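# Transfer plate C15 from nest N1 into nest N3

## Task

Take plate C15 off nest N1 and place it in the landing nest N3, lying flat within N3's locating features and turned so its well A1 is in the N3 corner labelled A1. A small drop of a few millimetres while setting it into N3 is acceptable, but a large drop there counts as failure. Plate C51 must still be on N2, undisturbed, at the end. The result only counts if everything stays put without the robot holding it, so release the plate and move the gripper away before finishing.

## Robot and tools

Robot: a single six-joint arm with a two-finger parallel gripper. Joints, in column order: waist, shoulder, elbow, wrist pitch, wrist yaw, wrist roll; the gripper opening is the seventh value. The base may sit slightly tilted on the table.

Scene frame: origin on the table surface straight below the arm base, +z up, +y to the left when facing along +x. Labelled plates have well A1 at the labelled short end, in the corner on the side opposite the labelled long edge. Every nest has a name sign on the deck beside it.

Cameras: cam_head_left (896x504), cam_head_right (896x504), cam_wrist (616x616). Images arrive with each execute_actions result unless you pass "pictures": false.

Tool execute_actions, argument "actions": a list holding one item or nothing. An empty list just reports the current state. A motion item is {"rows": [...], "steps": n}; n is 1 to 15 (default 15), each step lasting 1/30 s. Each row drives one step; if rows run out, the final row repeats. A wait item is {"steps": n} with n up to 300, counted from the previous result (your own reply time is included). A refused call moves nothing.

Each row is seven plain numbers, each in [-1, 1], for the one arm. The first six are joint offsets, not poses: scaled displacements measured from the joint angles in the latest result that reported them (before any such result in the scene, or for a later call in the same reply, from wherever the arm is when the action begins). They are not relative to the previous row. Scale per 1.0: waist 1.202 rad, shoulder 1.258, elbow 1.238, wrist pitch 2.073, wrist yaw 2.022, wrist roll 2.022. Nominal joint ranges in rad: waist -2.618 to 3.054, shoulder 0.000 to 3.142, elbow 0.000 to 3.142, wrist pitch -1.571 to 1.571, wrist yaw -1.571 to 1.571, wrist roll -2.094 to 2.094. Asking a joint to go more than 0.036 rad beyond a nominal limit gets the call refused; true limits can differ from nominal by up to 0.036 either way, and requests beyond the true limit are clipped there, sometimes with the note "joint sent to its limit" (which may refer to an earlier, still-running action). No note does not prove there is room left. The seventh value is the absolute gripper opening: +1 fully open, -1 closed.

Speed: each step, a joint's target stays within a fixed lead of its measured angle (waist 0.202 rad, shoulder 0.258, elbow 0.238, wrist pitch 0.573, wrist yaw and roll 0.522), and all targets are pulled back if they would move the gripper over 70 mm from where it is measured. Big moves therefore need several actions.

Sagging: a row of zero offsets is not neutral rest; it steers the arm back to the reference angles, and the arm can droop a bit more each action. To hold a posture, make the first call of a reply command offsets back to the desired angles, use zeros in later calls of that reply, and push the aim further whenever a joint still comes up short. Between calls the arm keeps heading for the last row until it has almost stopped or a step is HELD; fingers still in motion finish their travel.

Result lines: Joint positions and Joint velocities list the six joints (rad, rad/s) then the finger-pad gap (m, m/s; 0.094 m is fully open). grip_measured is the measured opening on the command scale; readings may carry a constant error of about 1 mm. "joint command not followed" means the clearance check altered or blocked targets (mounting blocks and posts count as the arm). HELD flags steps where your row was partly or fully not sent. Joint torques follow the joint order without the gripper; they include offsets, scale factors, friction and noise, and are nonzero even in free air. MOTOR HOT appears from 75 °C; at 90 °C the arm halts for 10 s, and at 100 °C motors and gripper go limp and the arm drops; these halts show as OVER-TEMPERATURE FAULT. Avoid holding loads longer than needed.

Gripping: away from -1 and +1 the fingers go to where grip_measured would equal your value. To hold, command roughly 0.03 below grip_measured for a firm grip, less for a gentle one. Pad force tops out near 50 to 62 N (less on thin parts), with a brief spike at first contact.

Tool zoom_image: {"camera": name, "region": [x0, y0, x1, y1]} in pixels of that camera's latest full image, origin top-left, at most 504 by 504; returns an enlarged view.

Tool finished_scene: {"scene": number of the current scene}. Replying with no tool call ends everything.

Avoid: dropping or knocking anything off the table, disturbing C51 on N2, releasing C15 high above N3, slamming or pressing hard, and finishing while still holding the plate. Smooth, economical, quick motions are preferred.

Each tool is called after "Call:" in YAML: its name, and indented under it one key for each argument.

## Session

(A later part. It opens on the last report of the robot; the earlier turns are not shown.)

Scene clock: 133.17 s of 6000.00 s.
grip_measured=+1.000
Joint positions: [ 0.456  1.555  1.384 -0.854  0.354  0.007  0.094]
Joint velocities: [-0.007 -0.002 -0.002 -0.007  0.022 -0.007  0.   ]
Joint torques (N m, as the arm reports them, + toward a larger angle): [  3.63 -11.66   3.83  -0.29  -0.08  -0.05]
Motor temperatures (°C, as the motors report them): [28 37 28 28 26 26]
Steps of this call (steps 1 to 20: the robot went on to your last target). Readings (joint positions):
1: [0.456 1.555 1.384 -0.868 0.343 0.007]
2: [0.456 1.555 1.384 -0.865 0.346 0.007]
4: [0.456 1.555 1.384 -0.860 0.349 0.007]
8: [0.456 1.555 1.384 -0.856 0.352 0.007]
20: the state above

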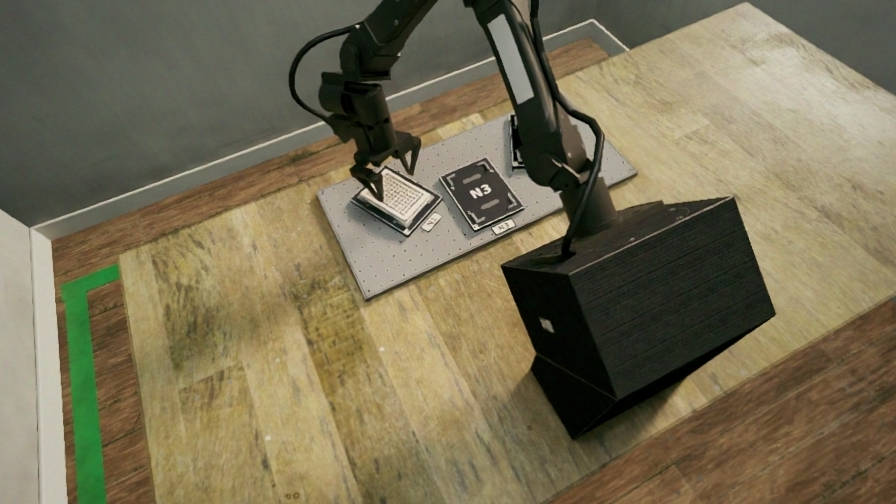

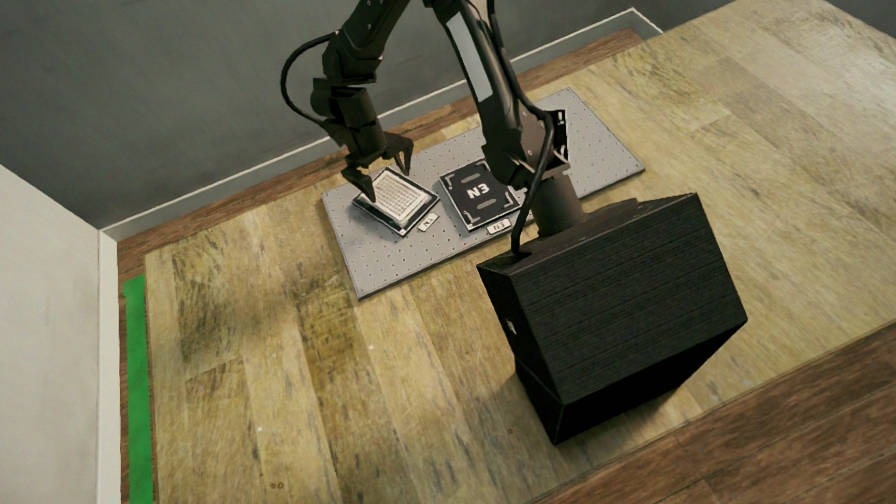

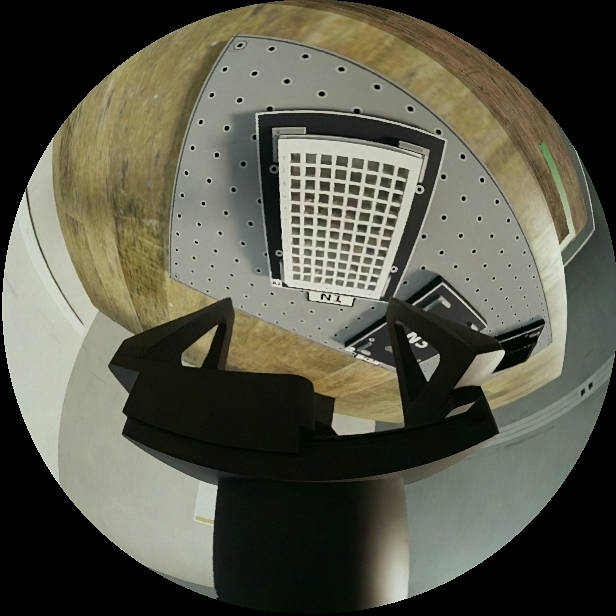

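Call:
execute_actions:
  actions:
    - {"rows":[[-0.03,0.03,0.07,0,-0.01,-0.02,1],[-0.07,0.072,0.126,0.005,-0.022,-0.04,1]],"steps":15}

Call:
execute_actions:
  actions:
    - {"steps":15}

Call:
zoom_image:
  camera: "cam_head_left"
  region: [290, 60, 490, 250]

Scene clock: 158.77 s of 6000.00 s.
grip_measured=+1.000
Joint positions: [ 0.359  1.647  1.517 -0.842  0.323 -0.064  0.094]
Joint velocities: [-0.002 -0.012 -0.007 -0.066 -0.007 -0.022  0.   ]
Joint torques (N m, as the arm reports them, + toward a larger angle): [  4.16 -11.45   5.1   -0.44  -0.18   0.  ]
Motor temperatures (°C, as the motors report them): [28 37 28 28 26 26]
Steps of this call (steps 1 to 15: the robot went on to your last target; steps 16 to 90: nothing new was sent; then 22.10 s passed at rest; steps 91 to 105: all 15 steps of this action). Readings (joint positions):
91: [0.453 1.560 1.392 -0.860 0.351 0.002]
92: [0.441 1.577 1.421 -0.875 0.342 -0.011]
94: [0.402 1.623 1.489 -0.863 0.331 -0.032]
98: [0.359 1.647 1.517 -0.842 0.330 -0.052]
105: the state above

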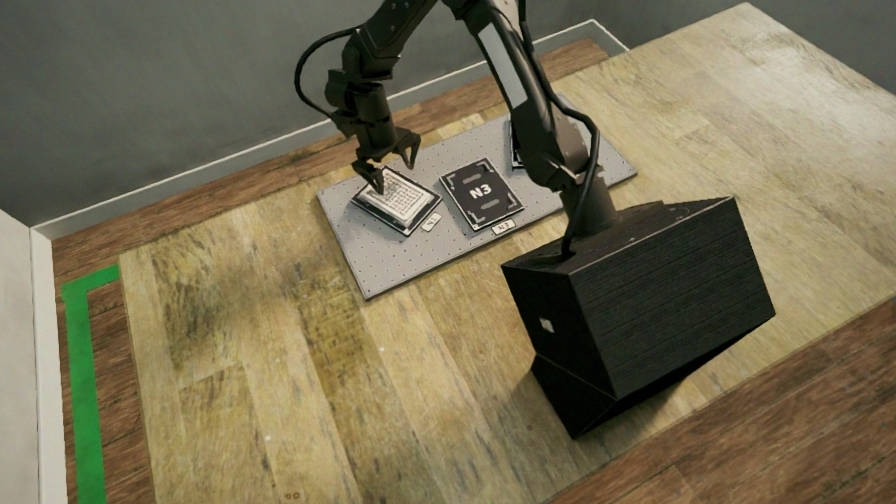

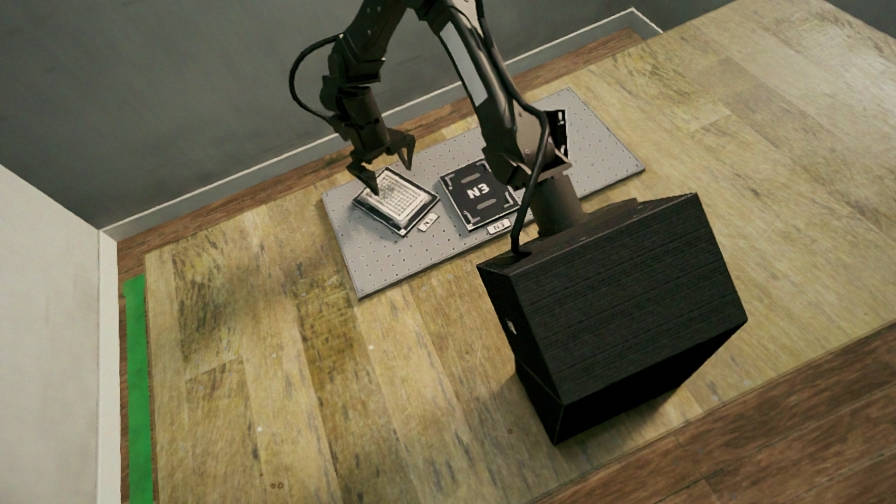

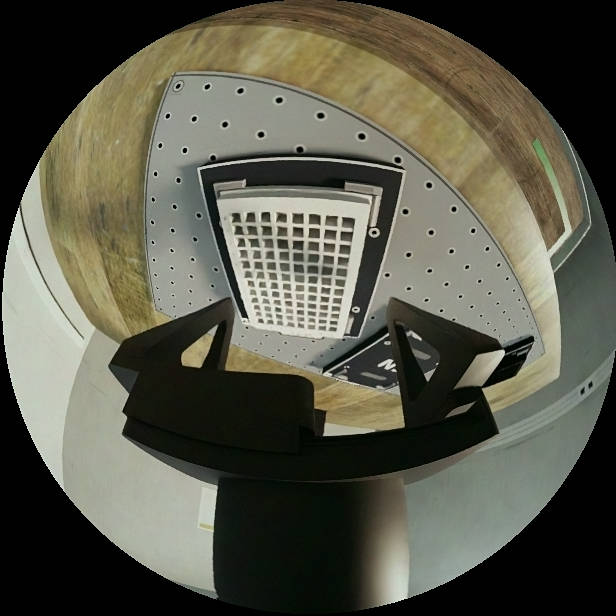

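Scene clock: 159.27 s of 6000.00 s.
grip_measured=+1.000
Joint positions: [ 0.359  1.647  1.517 -0.842  0.32  -0.068  0.094]
Joint velocities: [-0.007  0.017  0.002 -0.037 -0.037 -0.007  0.   ]
Joint torques (N m, as the arm reports them, + toward a larger angle): [  4.16 -11.4    5.07  -0.4   -0.17  -0.05]
Motor temperatures (°C, as the motors report them): [28 37 28 28 26 26]
Steps of this call (steps 1 to 15: the robot went on to your last target). Readings (joint positions):
1: [0.359 1.647 1.517 -0.842 0.322 -0.065]
2: [0.359 1.647 1.517 -0.842 0.322 -0.066]
4: [0.359 1.647 1.517 -0.842 0.321 -0.066]
8: [0.359 1.647 1.517 -0.842 0.321 -0.067]
15: the state above
The arm was judged still, so your last target was given up. Only a new action makes it travel on or press farther. Fingers that are still opening or closing keep moving.

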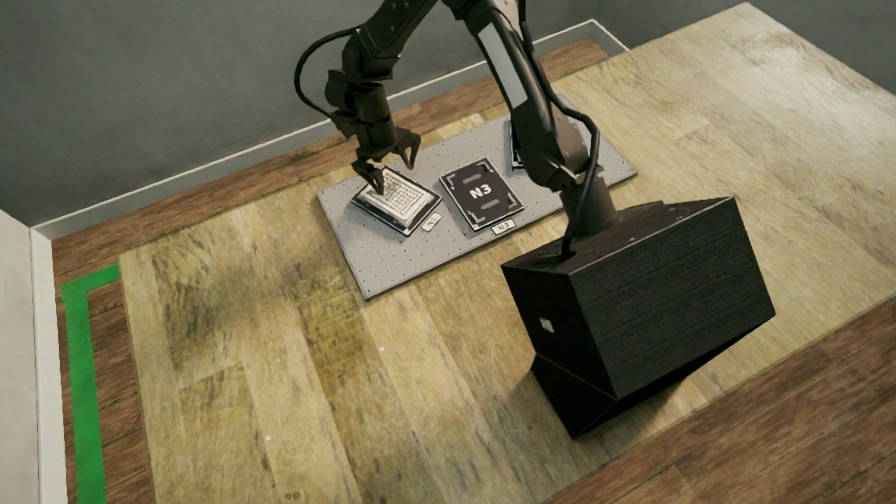

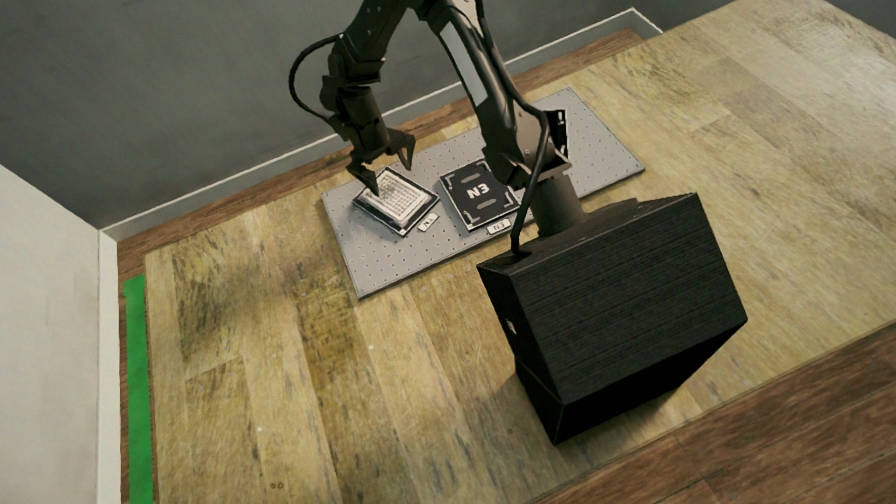

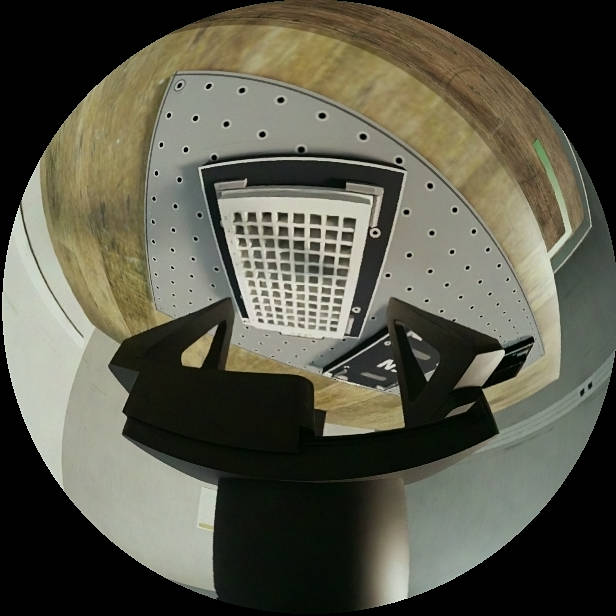

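Region (290, 60, 490, 250) of cam_head_left's 896x504 image, scaled by 2.520, with more detail than that image has; it fills the top 479 rows of this view, and the rest is white.

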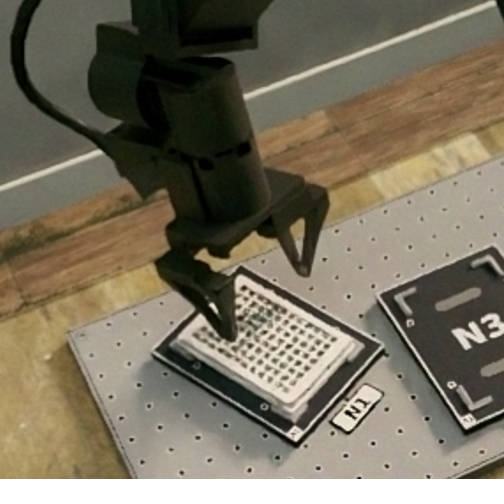

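Call:
execute_actions:
  actions:
    - {"rows":[[0.008,0.037,-0.031,0.041,0,0,1]],"steps":15}

Call:
zoom_image:
  camera: "cam_head_left"
  region: [290, 60, 490, 250]

Scene clock: 175.77 s of 6000.00 s.
grip_measured=+1.000
Joint positions: [ 0.359  1.702  1.485 -0.777  0.321 -0.068  0.094]
Joint velocities: [-0.007  0.022  0.007 -0.037 -0.022  0.007  0.   ]
Joint torques (N m, as the arm reports them, + toward a larger angle): [  3.91 -12.     2.83  -0.2   -0.09   0.01]
Motor temperatures (°C, as the motors report them): [29 36 29 28 26 26]
Steps of this call (steps 1 to 90: nothing new was sent; then 13.00 s passed at rest; steps 91 to 105: all 15 steps of this action). Readings (joint positions):
91: [0.359 1.650 1.515 -0.835 0.321 -0.068]
92: [0.359 1.655 1.512 -0.820 0.321 -0.068]
94: [0.359 1.673 1.504 -0.797 0.321 -0.068]
98: [0.359 1.700 1.488 -0.785 0.321 -0.068]
105: the state above

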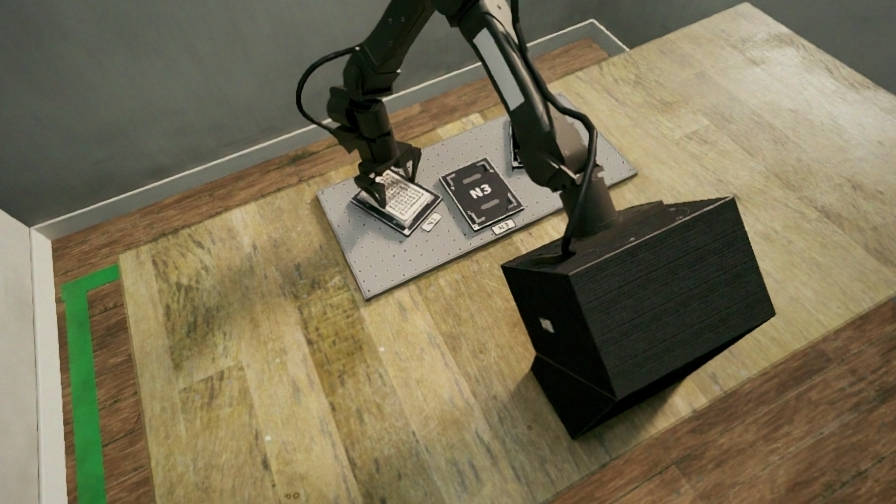

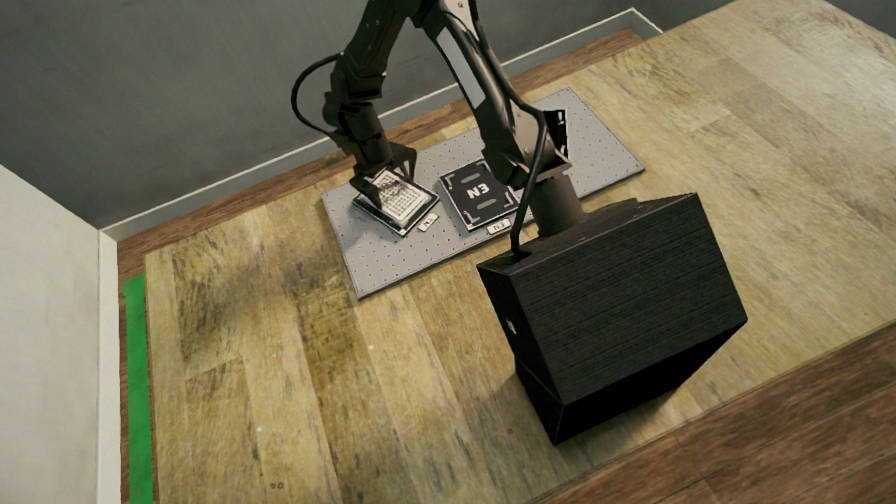

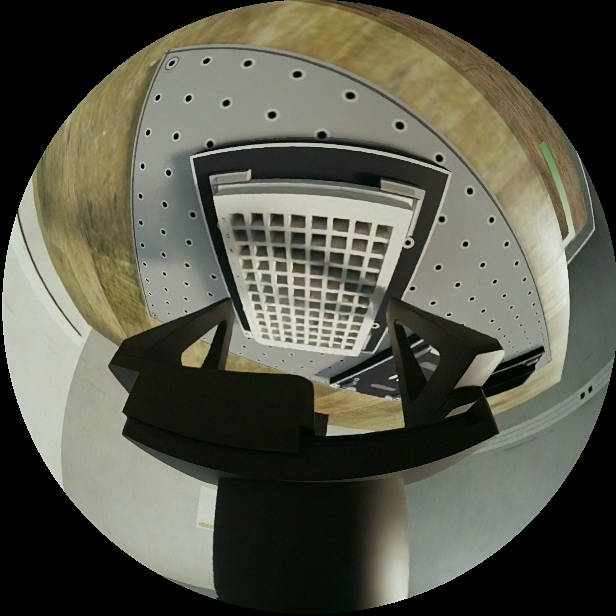

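Region (290, 60, 490, 250) of cam_head_left's 896x504 image, scaled by 2.520, with more detail than that image has; it fills the top 479 rows of this view, and the rest is white.

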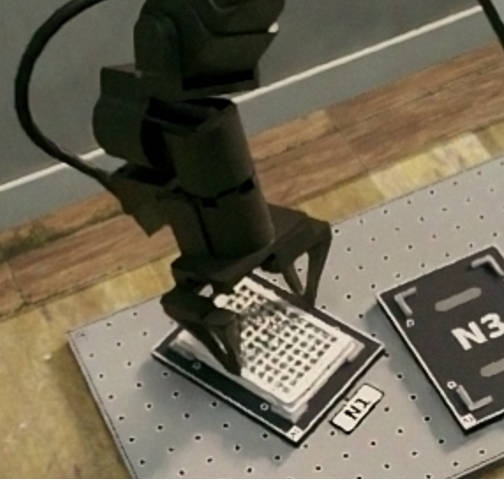

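Call:
execute_actions:
  actions:
    - {"rows":[[0,0.02,-0.018,0.036,0,0,1]],"steps":12}

Call:
zoom_image:
  camera: "cam_head_left"
  region: [330, 120, 470, 250]

Scene clock: 182.90 s of 6000.00 s.
grip_measured=+1.000
Joint positions: [ 0.36   1.713  1.483 -0.745  0.324 -0.066  0.094]
Joint velocities: [ 0.012 -0.022  0.002  0.037 -0.007  0.037  0.   ]
Joint torques (N m, as the arm reports them, + toward a larger angle): [  3.26 -10.15   1.82   0.07  -0.15  -0.02]
Motor temperatures (°C, as the motors report them): [29 37 29 28 26 26]
Steps of this call (steps 1 to 15: the robot went on to your last target; steps 16 to 90: nothing new was sent; then 3.73 s passed at rest; steps 91 to 102: all 12 steps of this action). Readings (joint positions):
91: [0.359 1.703 1.484 -0.768 0.321 -0.068]
92: [0.359 1.706 1.483 -0.758 0.321 -0.068]
94: [0.360 1.713 1.483 -0.746 0.325 -0.067]
98: [0.360 1.713 1.483 -0.745 0.324 -0.066]
102: the state above

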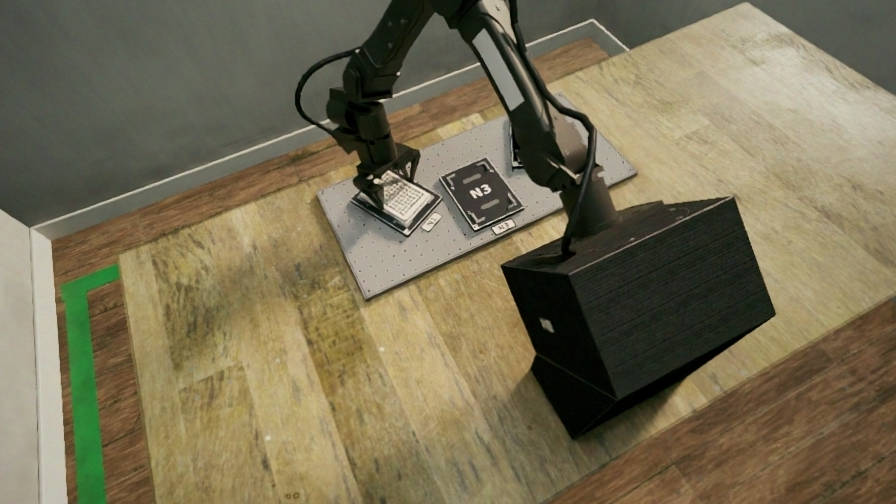

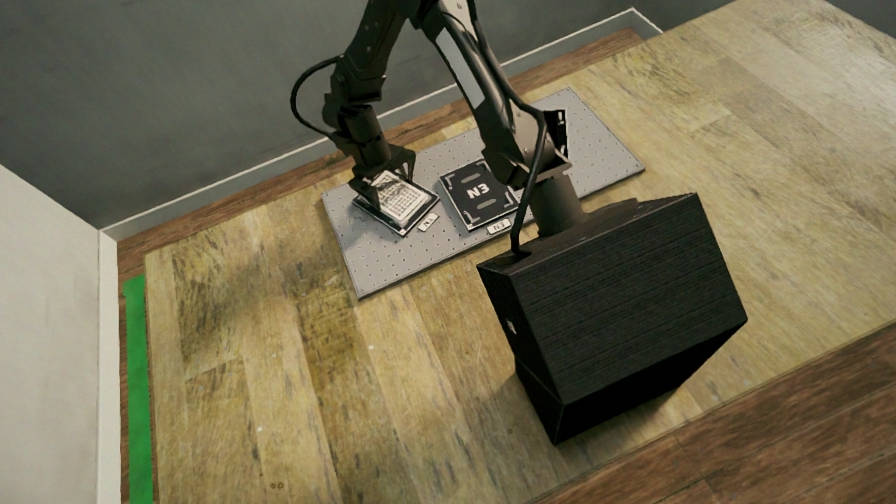

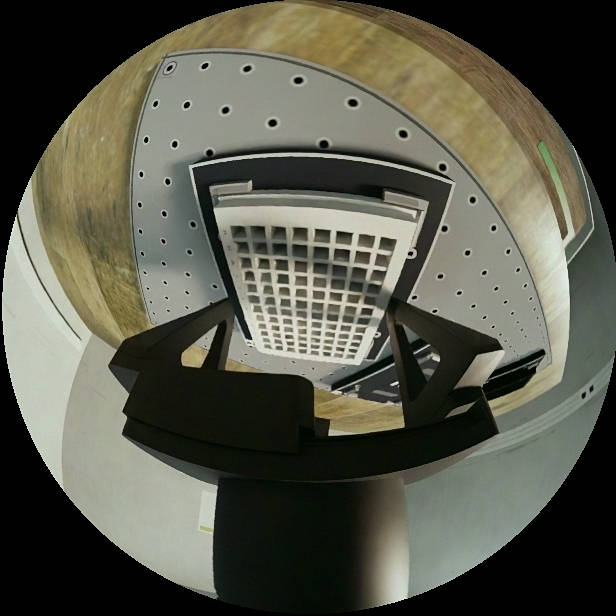

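Region (330, 120, 470, 250) of cam_head_left's 896x504 image, scaled by 3.600, with more detail than that image has; it fills the top 468 rows of this view, and the rest is white.

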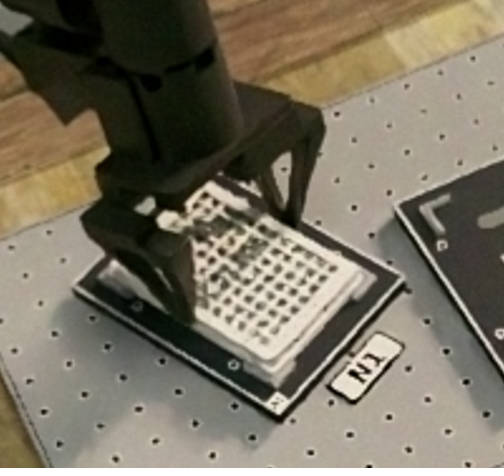

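Call:
zoom_image:
  camera: "cam_wrist"
  region: [200, 240, 420, 380]

Region (200, 240, 420, 380) of cam_wrist's 616x616 image, scaled by 2.291, with more detail than that image has; it fills the top 321 rows of this view, and the rest is white.

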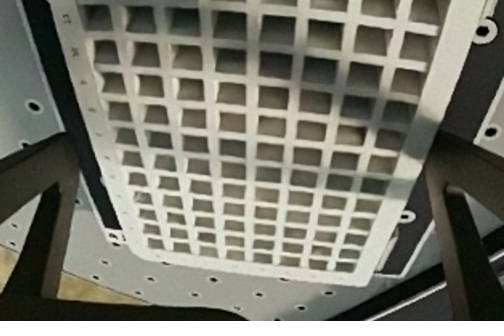

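Call:
execute_actions:
  actions:
    - {"rows":[[0,-0.02,0,0,0,0,1],[0,-0.02,0,0,0,0,1],[0,-0.02,0,0,0,0,1],[-0.016,-0.02,0,0,0,0,1]],"steps":12}

Call:
zoom_image:
  camera: "cam_wrist"
  region: [200, 240, 420, 380]

Scene clock: 199.23 s of 6000.00 s.
grip_measured=+1.000
Joint positions: [ 0.348  1.707  1.483 -0.746  0.322 -0.066  0.094]
Joint velocities: [ 0.017 -0.007 -0.017  0.051 -0.007  0.037  0.   ]
Joint torques (N m, as the arm reports them, + toward a larger angle): [  2.76 -13.08   3.39  -0.42  -0.07   0.  ]
Motor temperatures (°C, as the motors report them): [28 36 28 28 26 26]
Steps of this call (steps 1 to 15: the robot went on to your last target; steps 16 to 90: nothing new was sent; then 12.93 s passed at rest; steps 91 to 102: all 12 steps of this action). Readings (joint positions):
91: [0.360 1.712 1.483 -0.745 0.324 -0.066]
92: [0.360 1.711 1.483 -0.745 0.324 -0.066]
94: [0.358 1.711 1.483 -0.745 0.324 -0.066]
98: [0.351 1.708 1.483 -0.746 0.322 -0.066]
102: the state above

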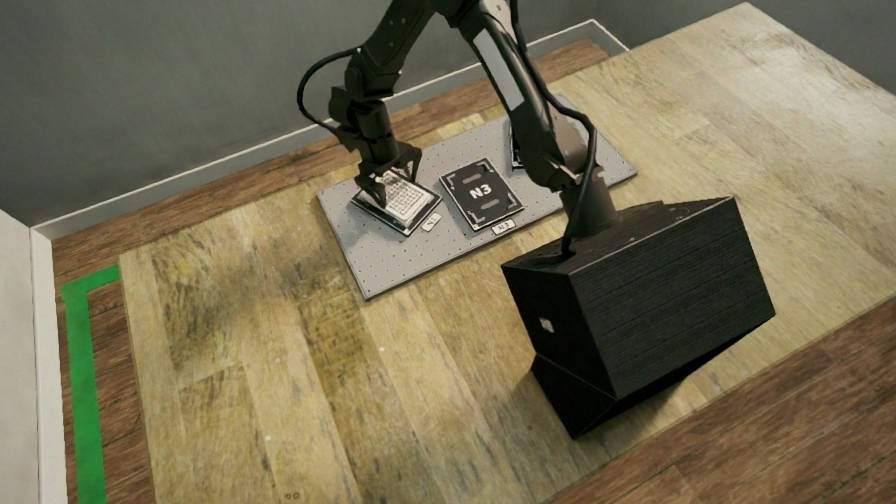

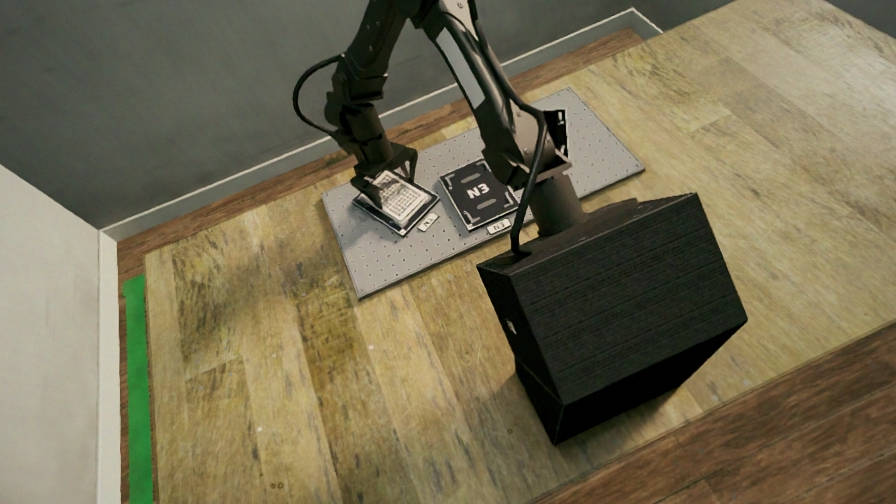

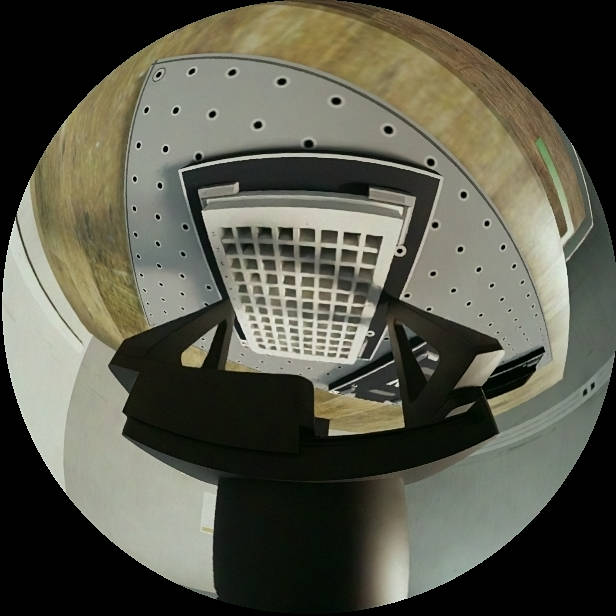

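Region (200, 240, 420, 380) of cam_wrist's 616x616 image, scaled by 2.291, with more detail than that image has; it fills the top 321 rows of this view, and the rest is white.

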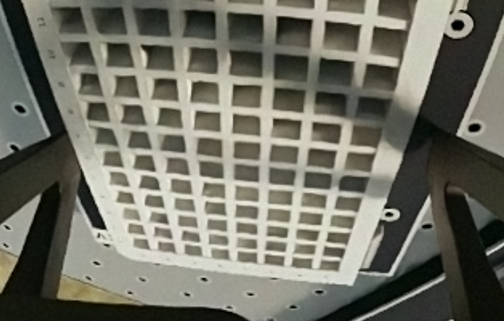

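Slightly overshot; nudge back a little and descend.

Call:
execute_actions:
  actions:
    - {"rows":[[0.011,0,0,0,0,0,1],[0.011,0,0,0,0,0,1],[0.011,0,0,0,0,0,1],[0.011,0,0,0,0,0,1],[0.006,0.018,-0.02,0.005,0,0,1]],"steps":14}

Call:
zoom_image:
  camera: "cam_wrist"
  region: [200, 240, 420, 380]

Scene clock: 207.43 s of 6000.00 s.
grip_measured=+1.000
Joint positions: [ 0.348  1.709  1.483 -0.746  0.323 -0.066  0.094]
Joint velocities: [-0.012 -0.022  0.002  0.051 -0.066 -0.007  0.   ]
Joint torques (N m, as the arm reports them, + toward a larger angle): [ 3.84 -9.51  1.33 -0.3  -0.1  -0.04]
Motor temperatures (°C, as the motors report them): [28 37 28 28 26 26]
Steps of this call (steps 1 to 15: the robot went on to your last target; steps 16 to 90: nothing new was sent; then 4.73 s passed at rest; steps 91 to 104: all 14 steps of this action). Readings (joint positions):
91: [0.348 1.707 1.483 -0.746 0.322 -0.066]
92: [0.348 1.707 1.483 -0.746 0.322 -0.066]
94: [0.348 1.707 1.483 -0.746 0.322 -0.066]
98: [0.348 1.709 1.483 -0.746 0.323 -0.066]
104: the state above

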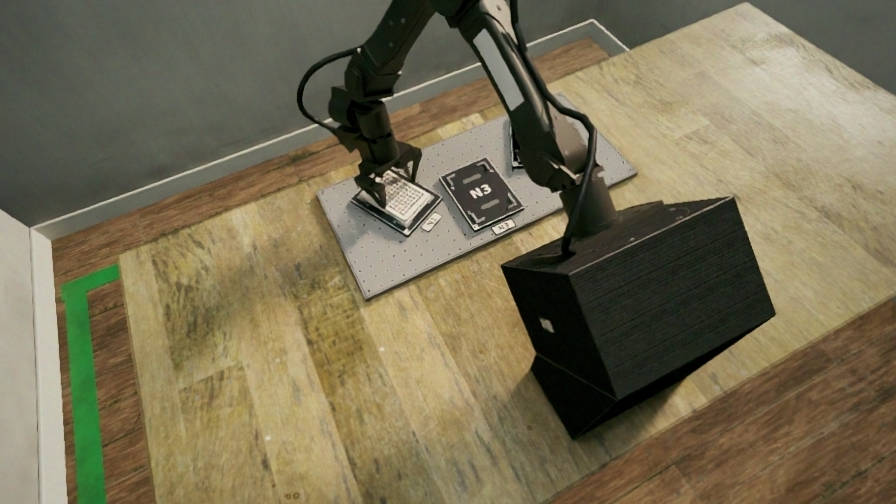

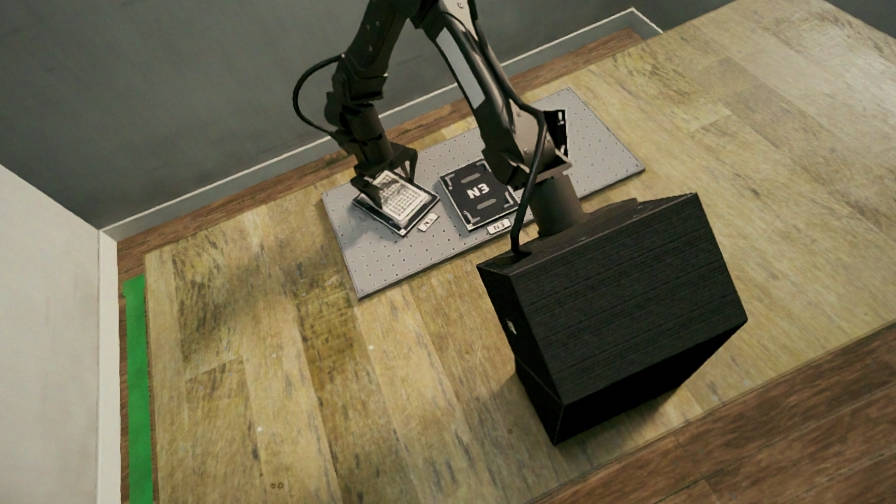

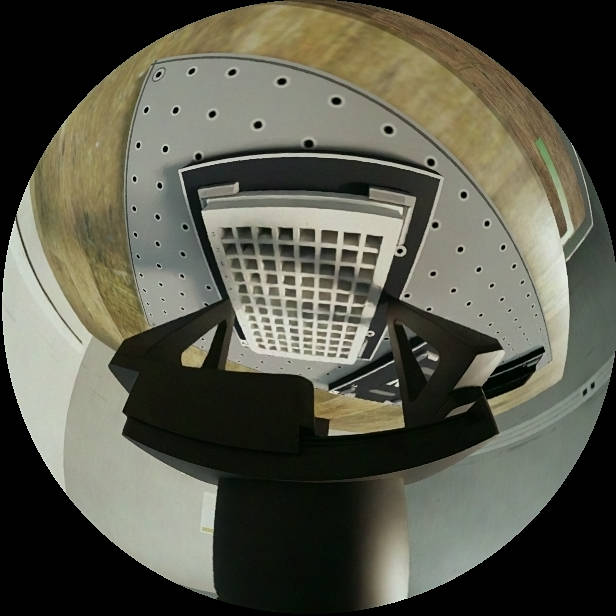

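Region (200, 240, 420, 380) of cam_wrist's 616x616 image, scaled by 2.291, with more detail than that image has; it fills the top 321 rows of this view, and the rest is white.

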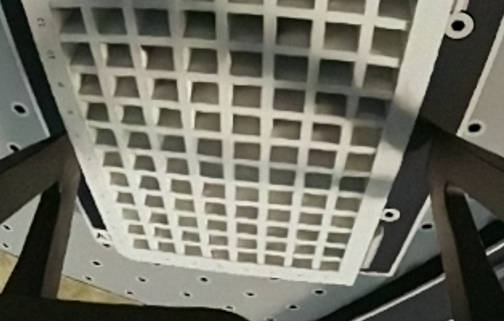

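Call:
execute_actions:
  actions:
    - {"rows":[[0,-0.02,0,0,0,0,1],[0,-0.02,0,0,0,0,1],[0,-0.02,0,0,0,0,1],[0,-0.02,0,0,0,0,1],[0,-0.02,0,0,-0.009,0,1]],"steps":15}

Call:
zoom_image:
  camera: "cam_wrist"
  region: [200, 240, 420, 380]

Scene clock: 217.20 s of 6000.00 s.
grip_measured=+1.000
Joint positions: [ 0.348  1.706  1.483 -0.746  0.32  -0.066  0.094]
Joint velocities: [-0.002  0.007  0.002  0.022 -0.081  0.022  0.   ]
Joint torques (N m, as the arm reports them, + toward a larger angle): [  3.22 -13.64   3.27  -0.39  -0.21  -0.02]
Motor temperatures (°C, as the motors report them): [28 36 28 28 26 26]
Steps of this call (steps 1 to 15: the robot went on to your last target; steps 16 to 90: nothing new was sent; then 6.27 s passed at rest; steps 91 to 105: all 15 steps of this action). Readings (joint positions):
91: [0.348 1.707 1.483 -0.746 0.323 -0.066]
92: [0.348 1.706 1.483 -0.746 0.323 -0.066]
94: [0.348 1.706 1.483 -0.746 0.323 -0.066]
98: [0.348 1.706 1.483 -0.746 0.320 -0.066]
105: the state above

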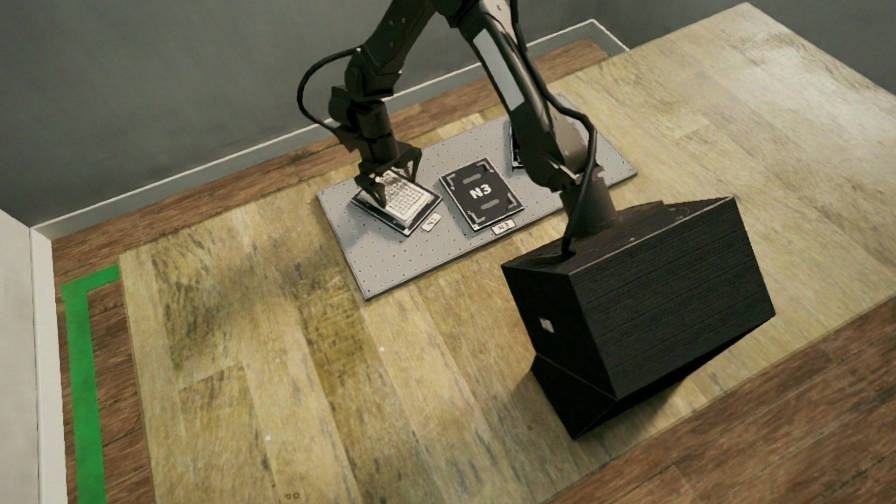

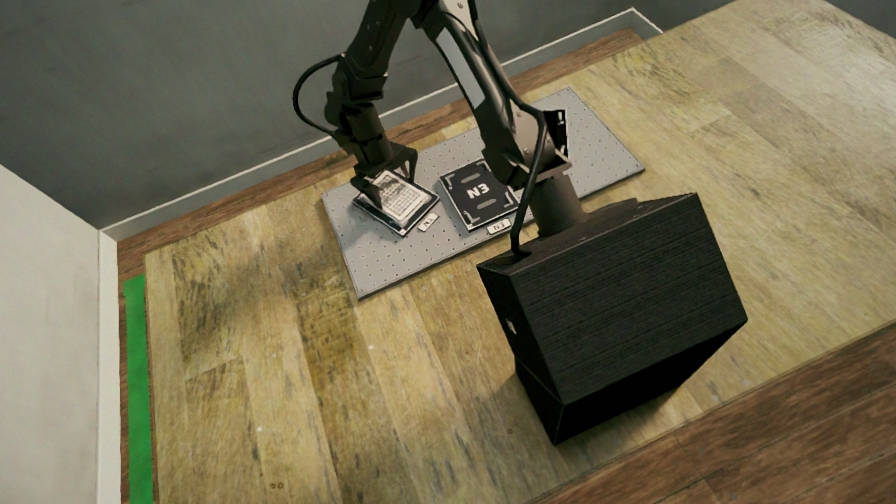

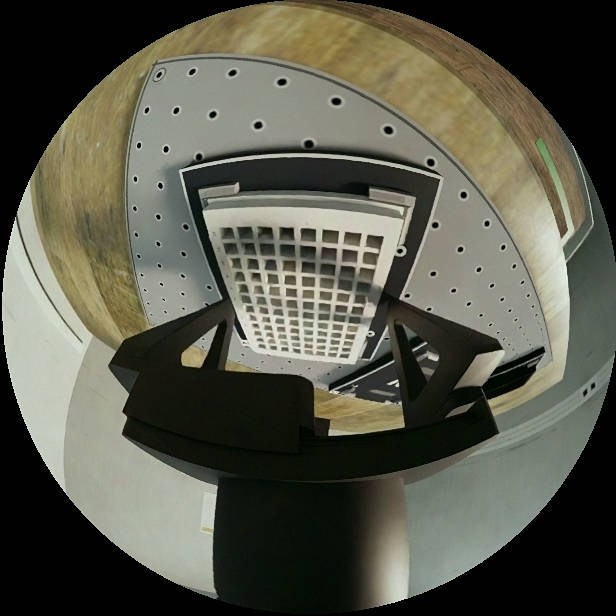

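Region (200, 240, 420, 380) of cam_wrist's 616x616 image, scaled by 2.291, with more detail than that image has; it fills the top 321 rows of this view, and the rest is white.

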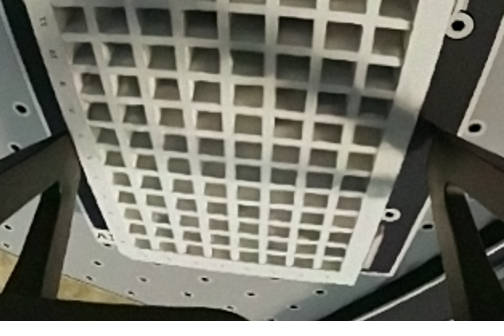

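Call:
execute_actions:
  actions:
    - {"rows":[[0,-0.01,0,0,-0.009,0,1]],"steps":10}

Call:
zoom_image:
  camera: "cam_wrist"
  region: [200, 240, 420, 380]

Scene clock: 223.70 s of 6000.00 s.
grip_measured=+1.000
Joint positions: [ 0.348  1.706  1.483 -0.746  0.319 -0.066  0.094]
Joint velocities: [-0.017  0.007 -0.002 -0.037  0.037 -0.051  0.   ]
Joint torques (N m, as the arm reports them, + toward a larger angle): [  3.24 -12.64   3.27  -0.41  -0.27  -0.04]
Motor temperatures (°C, as the motors report them): [28 37 28 28 26 26]
Steps of this call (steps 1 to 15: the robot went on to your last target; steps 16 to 90: nothing new was sent; then 3.17 s passed at rest; steps 91 to 100: all 10 steps of this action). Readings (joint positions):
91: [0.348 1.706 1.483 -0.746 0.320 -0.066]
92: [0.348 1.706 1.483 -0.746 0.319 -0.066]
94: [0.348 1.706 1.483 -0.746 0.319 -0.066]
98: [0.348 1.706 1.483 -0.746 0.319 -0.066]
100: the state above

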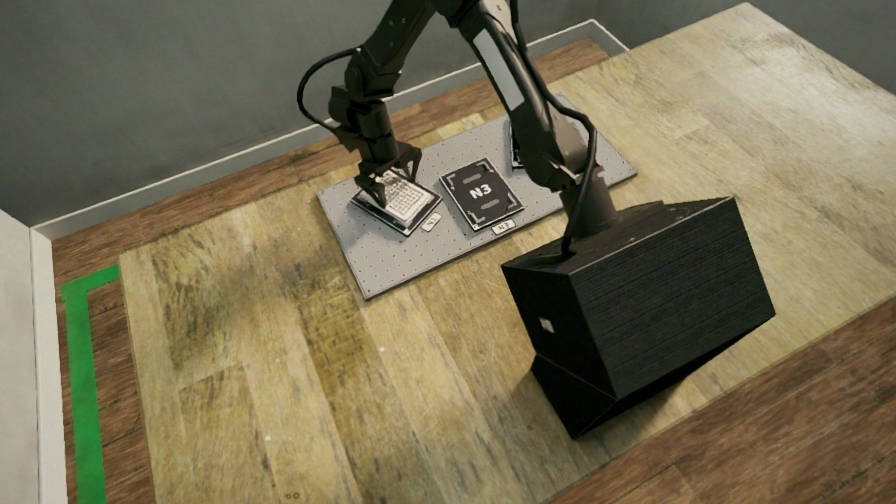

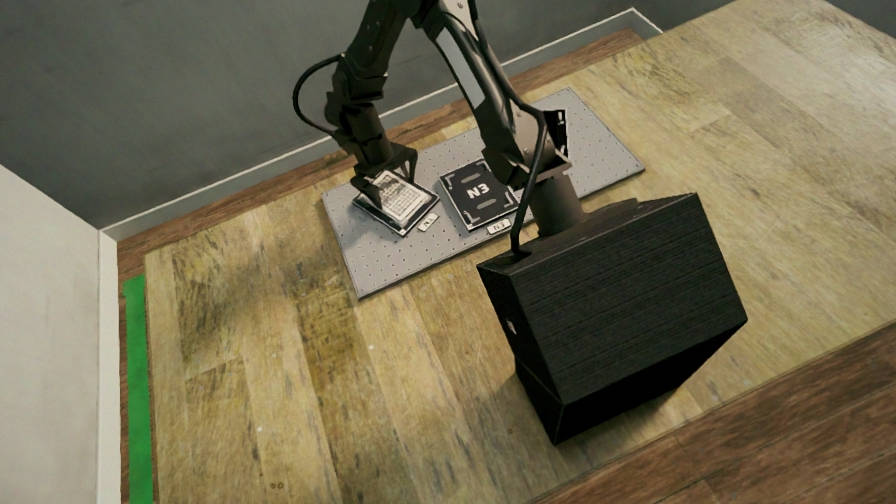

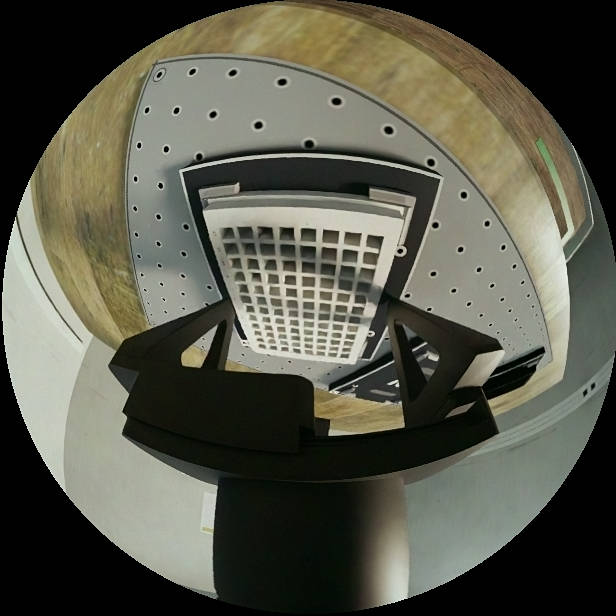

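Region (200, 240, 420, 380) of cam_wrist's 616x616 image, scaled by 2.291, with more detail than that image has; it fills the top 321 rows of this view, and the rest is white.

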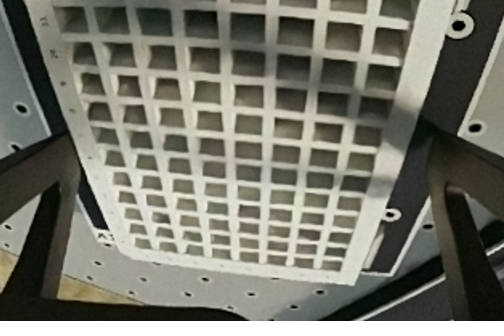

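Call:
execute_actions:
  actions:
    - {"rows":[[0,-0.005,0.03,0,-0.005,0,1],[0,-0.005,0.03,0,-0.005,0,1],[0,-0.005,0.03,0,-0.005,0,1],[0,-0.005,0.03,0,-0.005,0,1],[0,-0.005,0.03,0,-0.005,0,1],[0.012,-0.005,0.03,0,-0.005,0,1]],"steps":15}

Call:
zoom_image:
  camera: "cam_wrist"
  region: [200, 240, 420, 380]

Scene clock: 231.93 s of 6000.00 s.
grip_measured=+1.000
Joint positions: [ 0.348  1.706  1.494 -0.747  0.317 -0.066  0.094]
Joint velocities: [ 0.002 -0.002 -0.007  0.022 -0.007 -0.051  0.   ]
Joint torques (N m, as the arm reports them, + toward a larger angle): [  4.44 -11.93   5.16  -0.35  -0.14   0.  ]
Motor temperatures (°C, as the motors report them): [28 38 28 28 26 26]
Steps of this call (steps 1 to 15: the robot went on to your last target; steps 16 to 90: nothing new was sent; then 4.73 s passed at rest; steps 91 to 105: all 15 steps of this action). Readings (joint positions):
91: [0.348 1.706 1.484 -0.746 0.319 -0.066]
92: [0.348 1.706 1.486 -0.747 0.319 -0.066]
94: [0.348 1.706 1.491 -0.747 0.318 -0.066]
98: [0.348 1.706 1.494 -0.747 0.317 -0.066]
105: the state above

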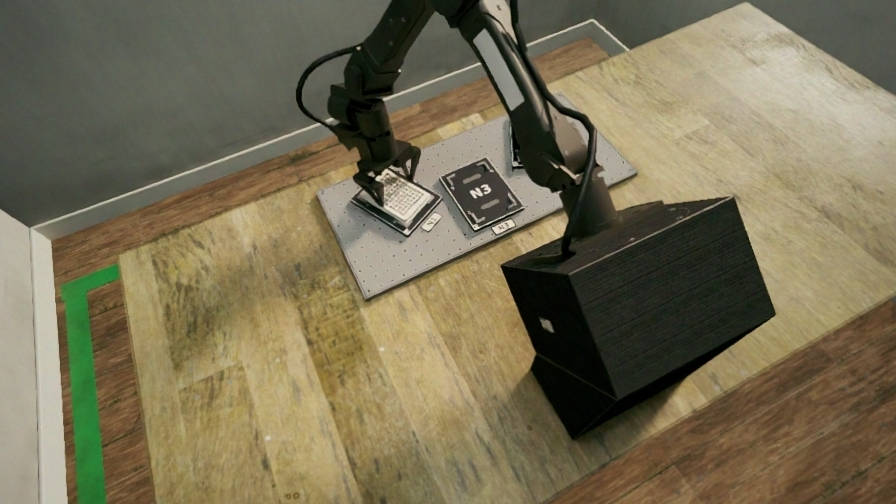

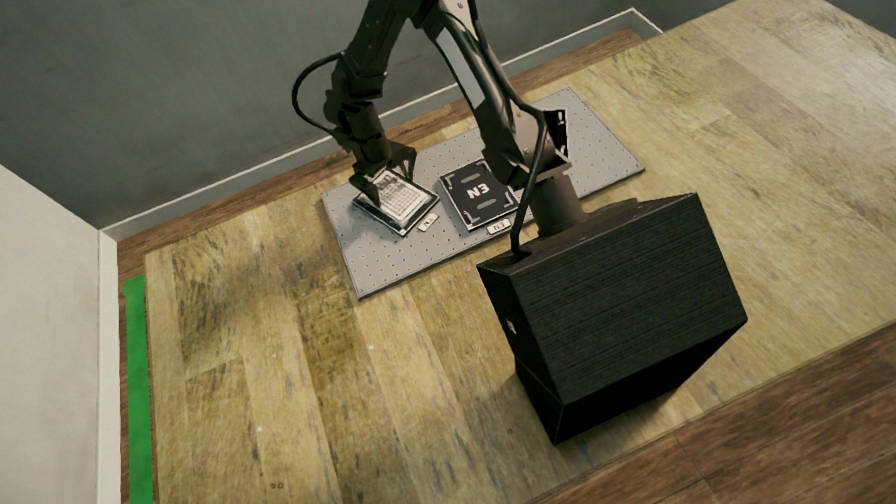

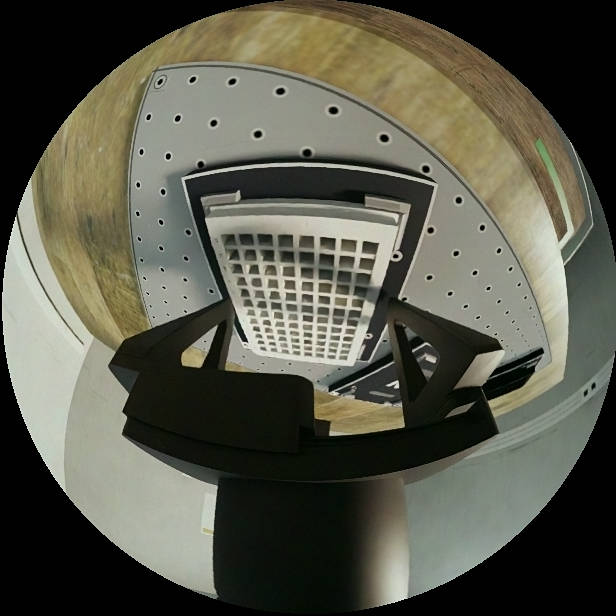

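Region (200, 240, 420, 380) of cam_wrist's 616x616 image, scaled by 2.291, with more detail than that image has; it fills the top 321 rows of this view, and the rest is white.

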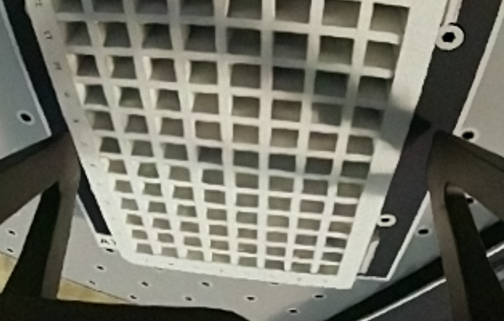

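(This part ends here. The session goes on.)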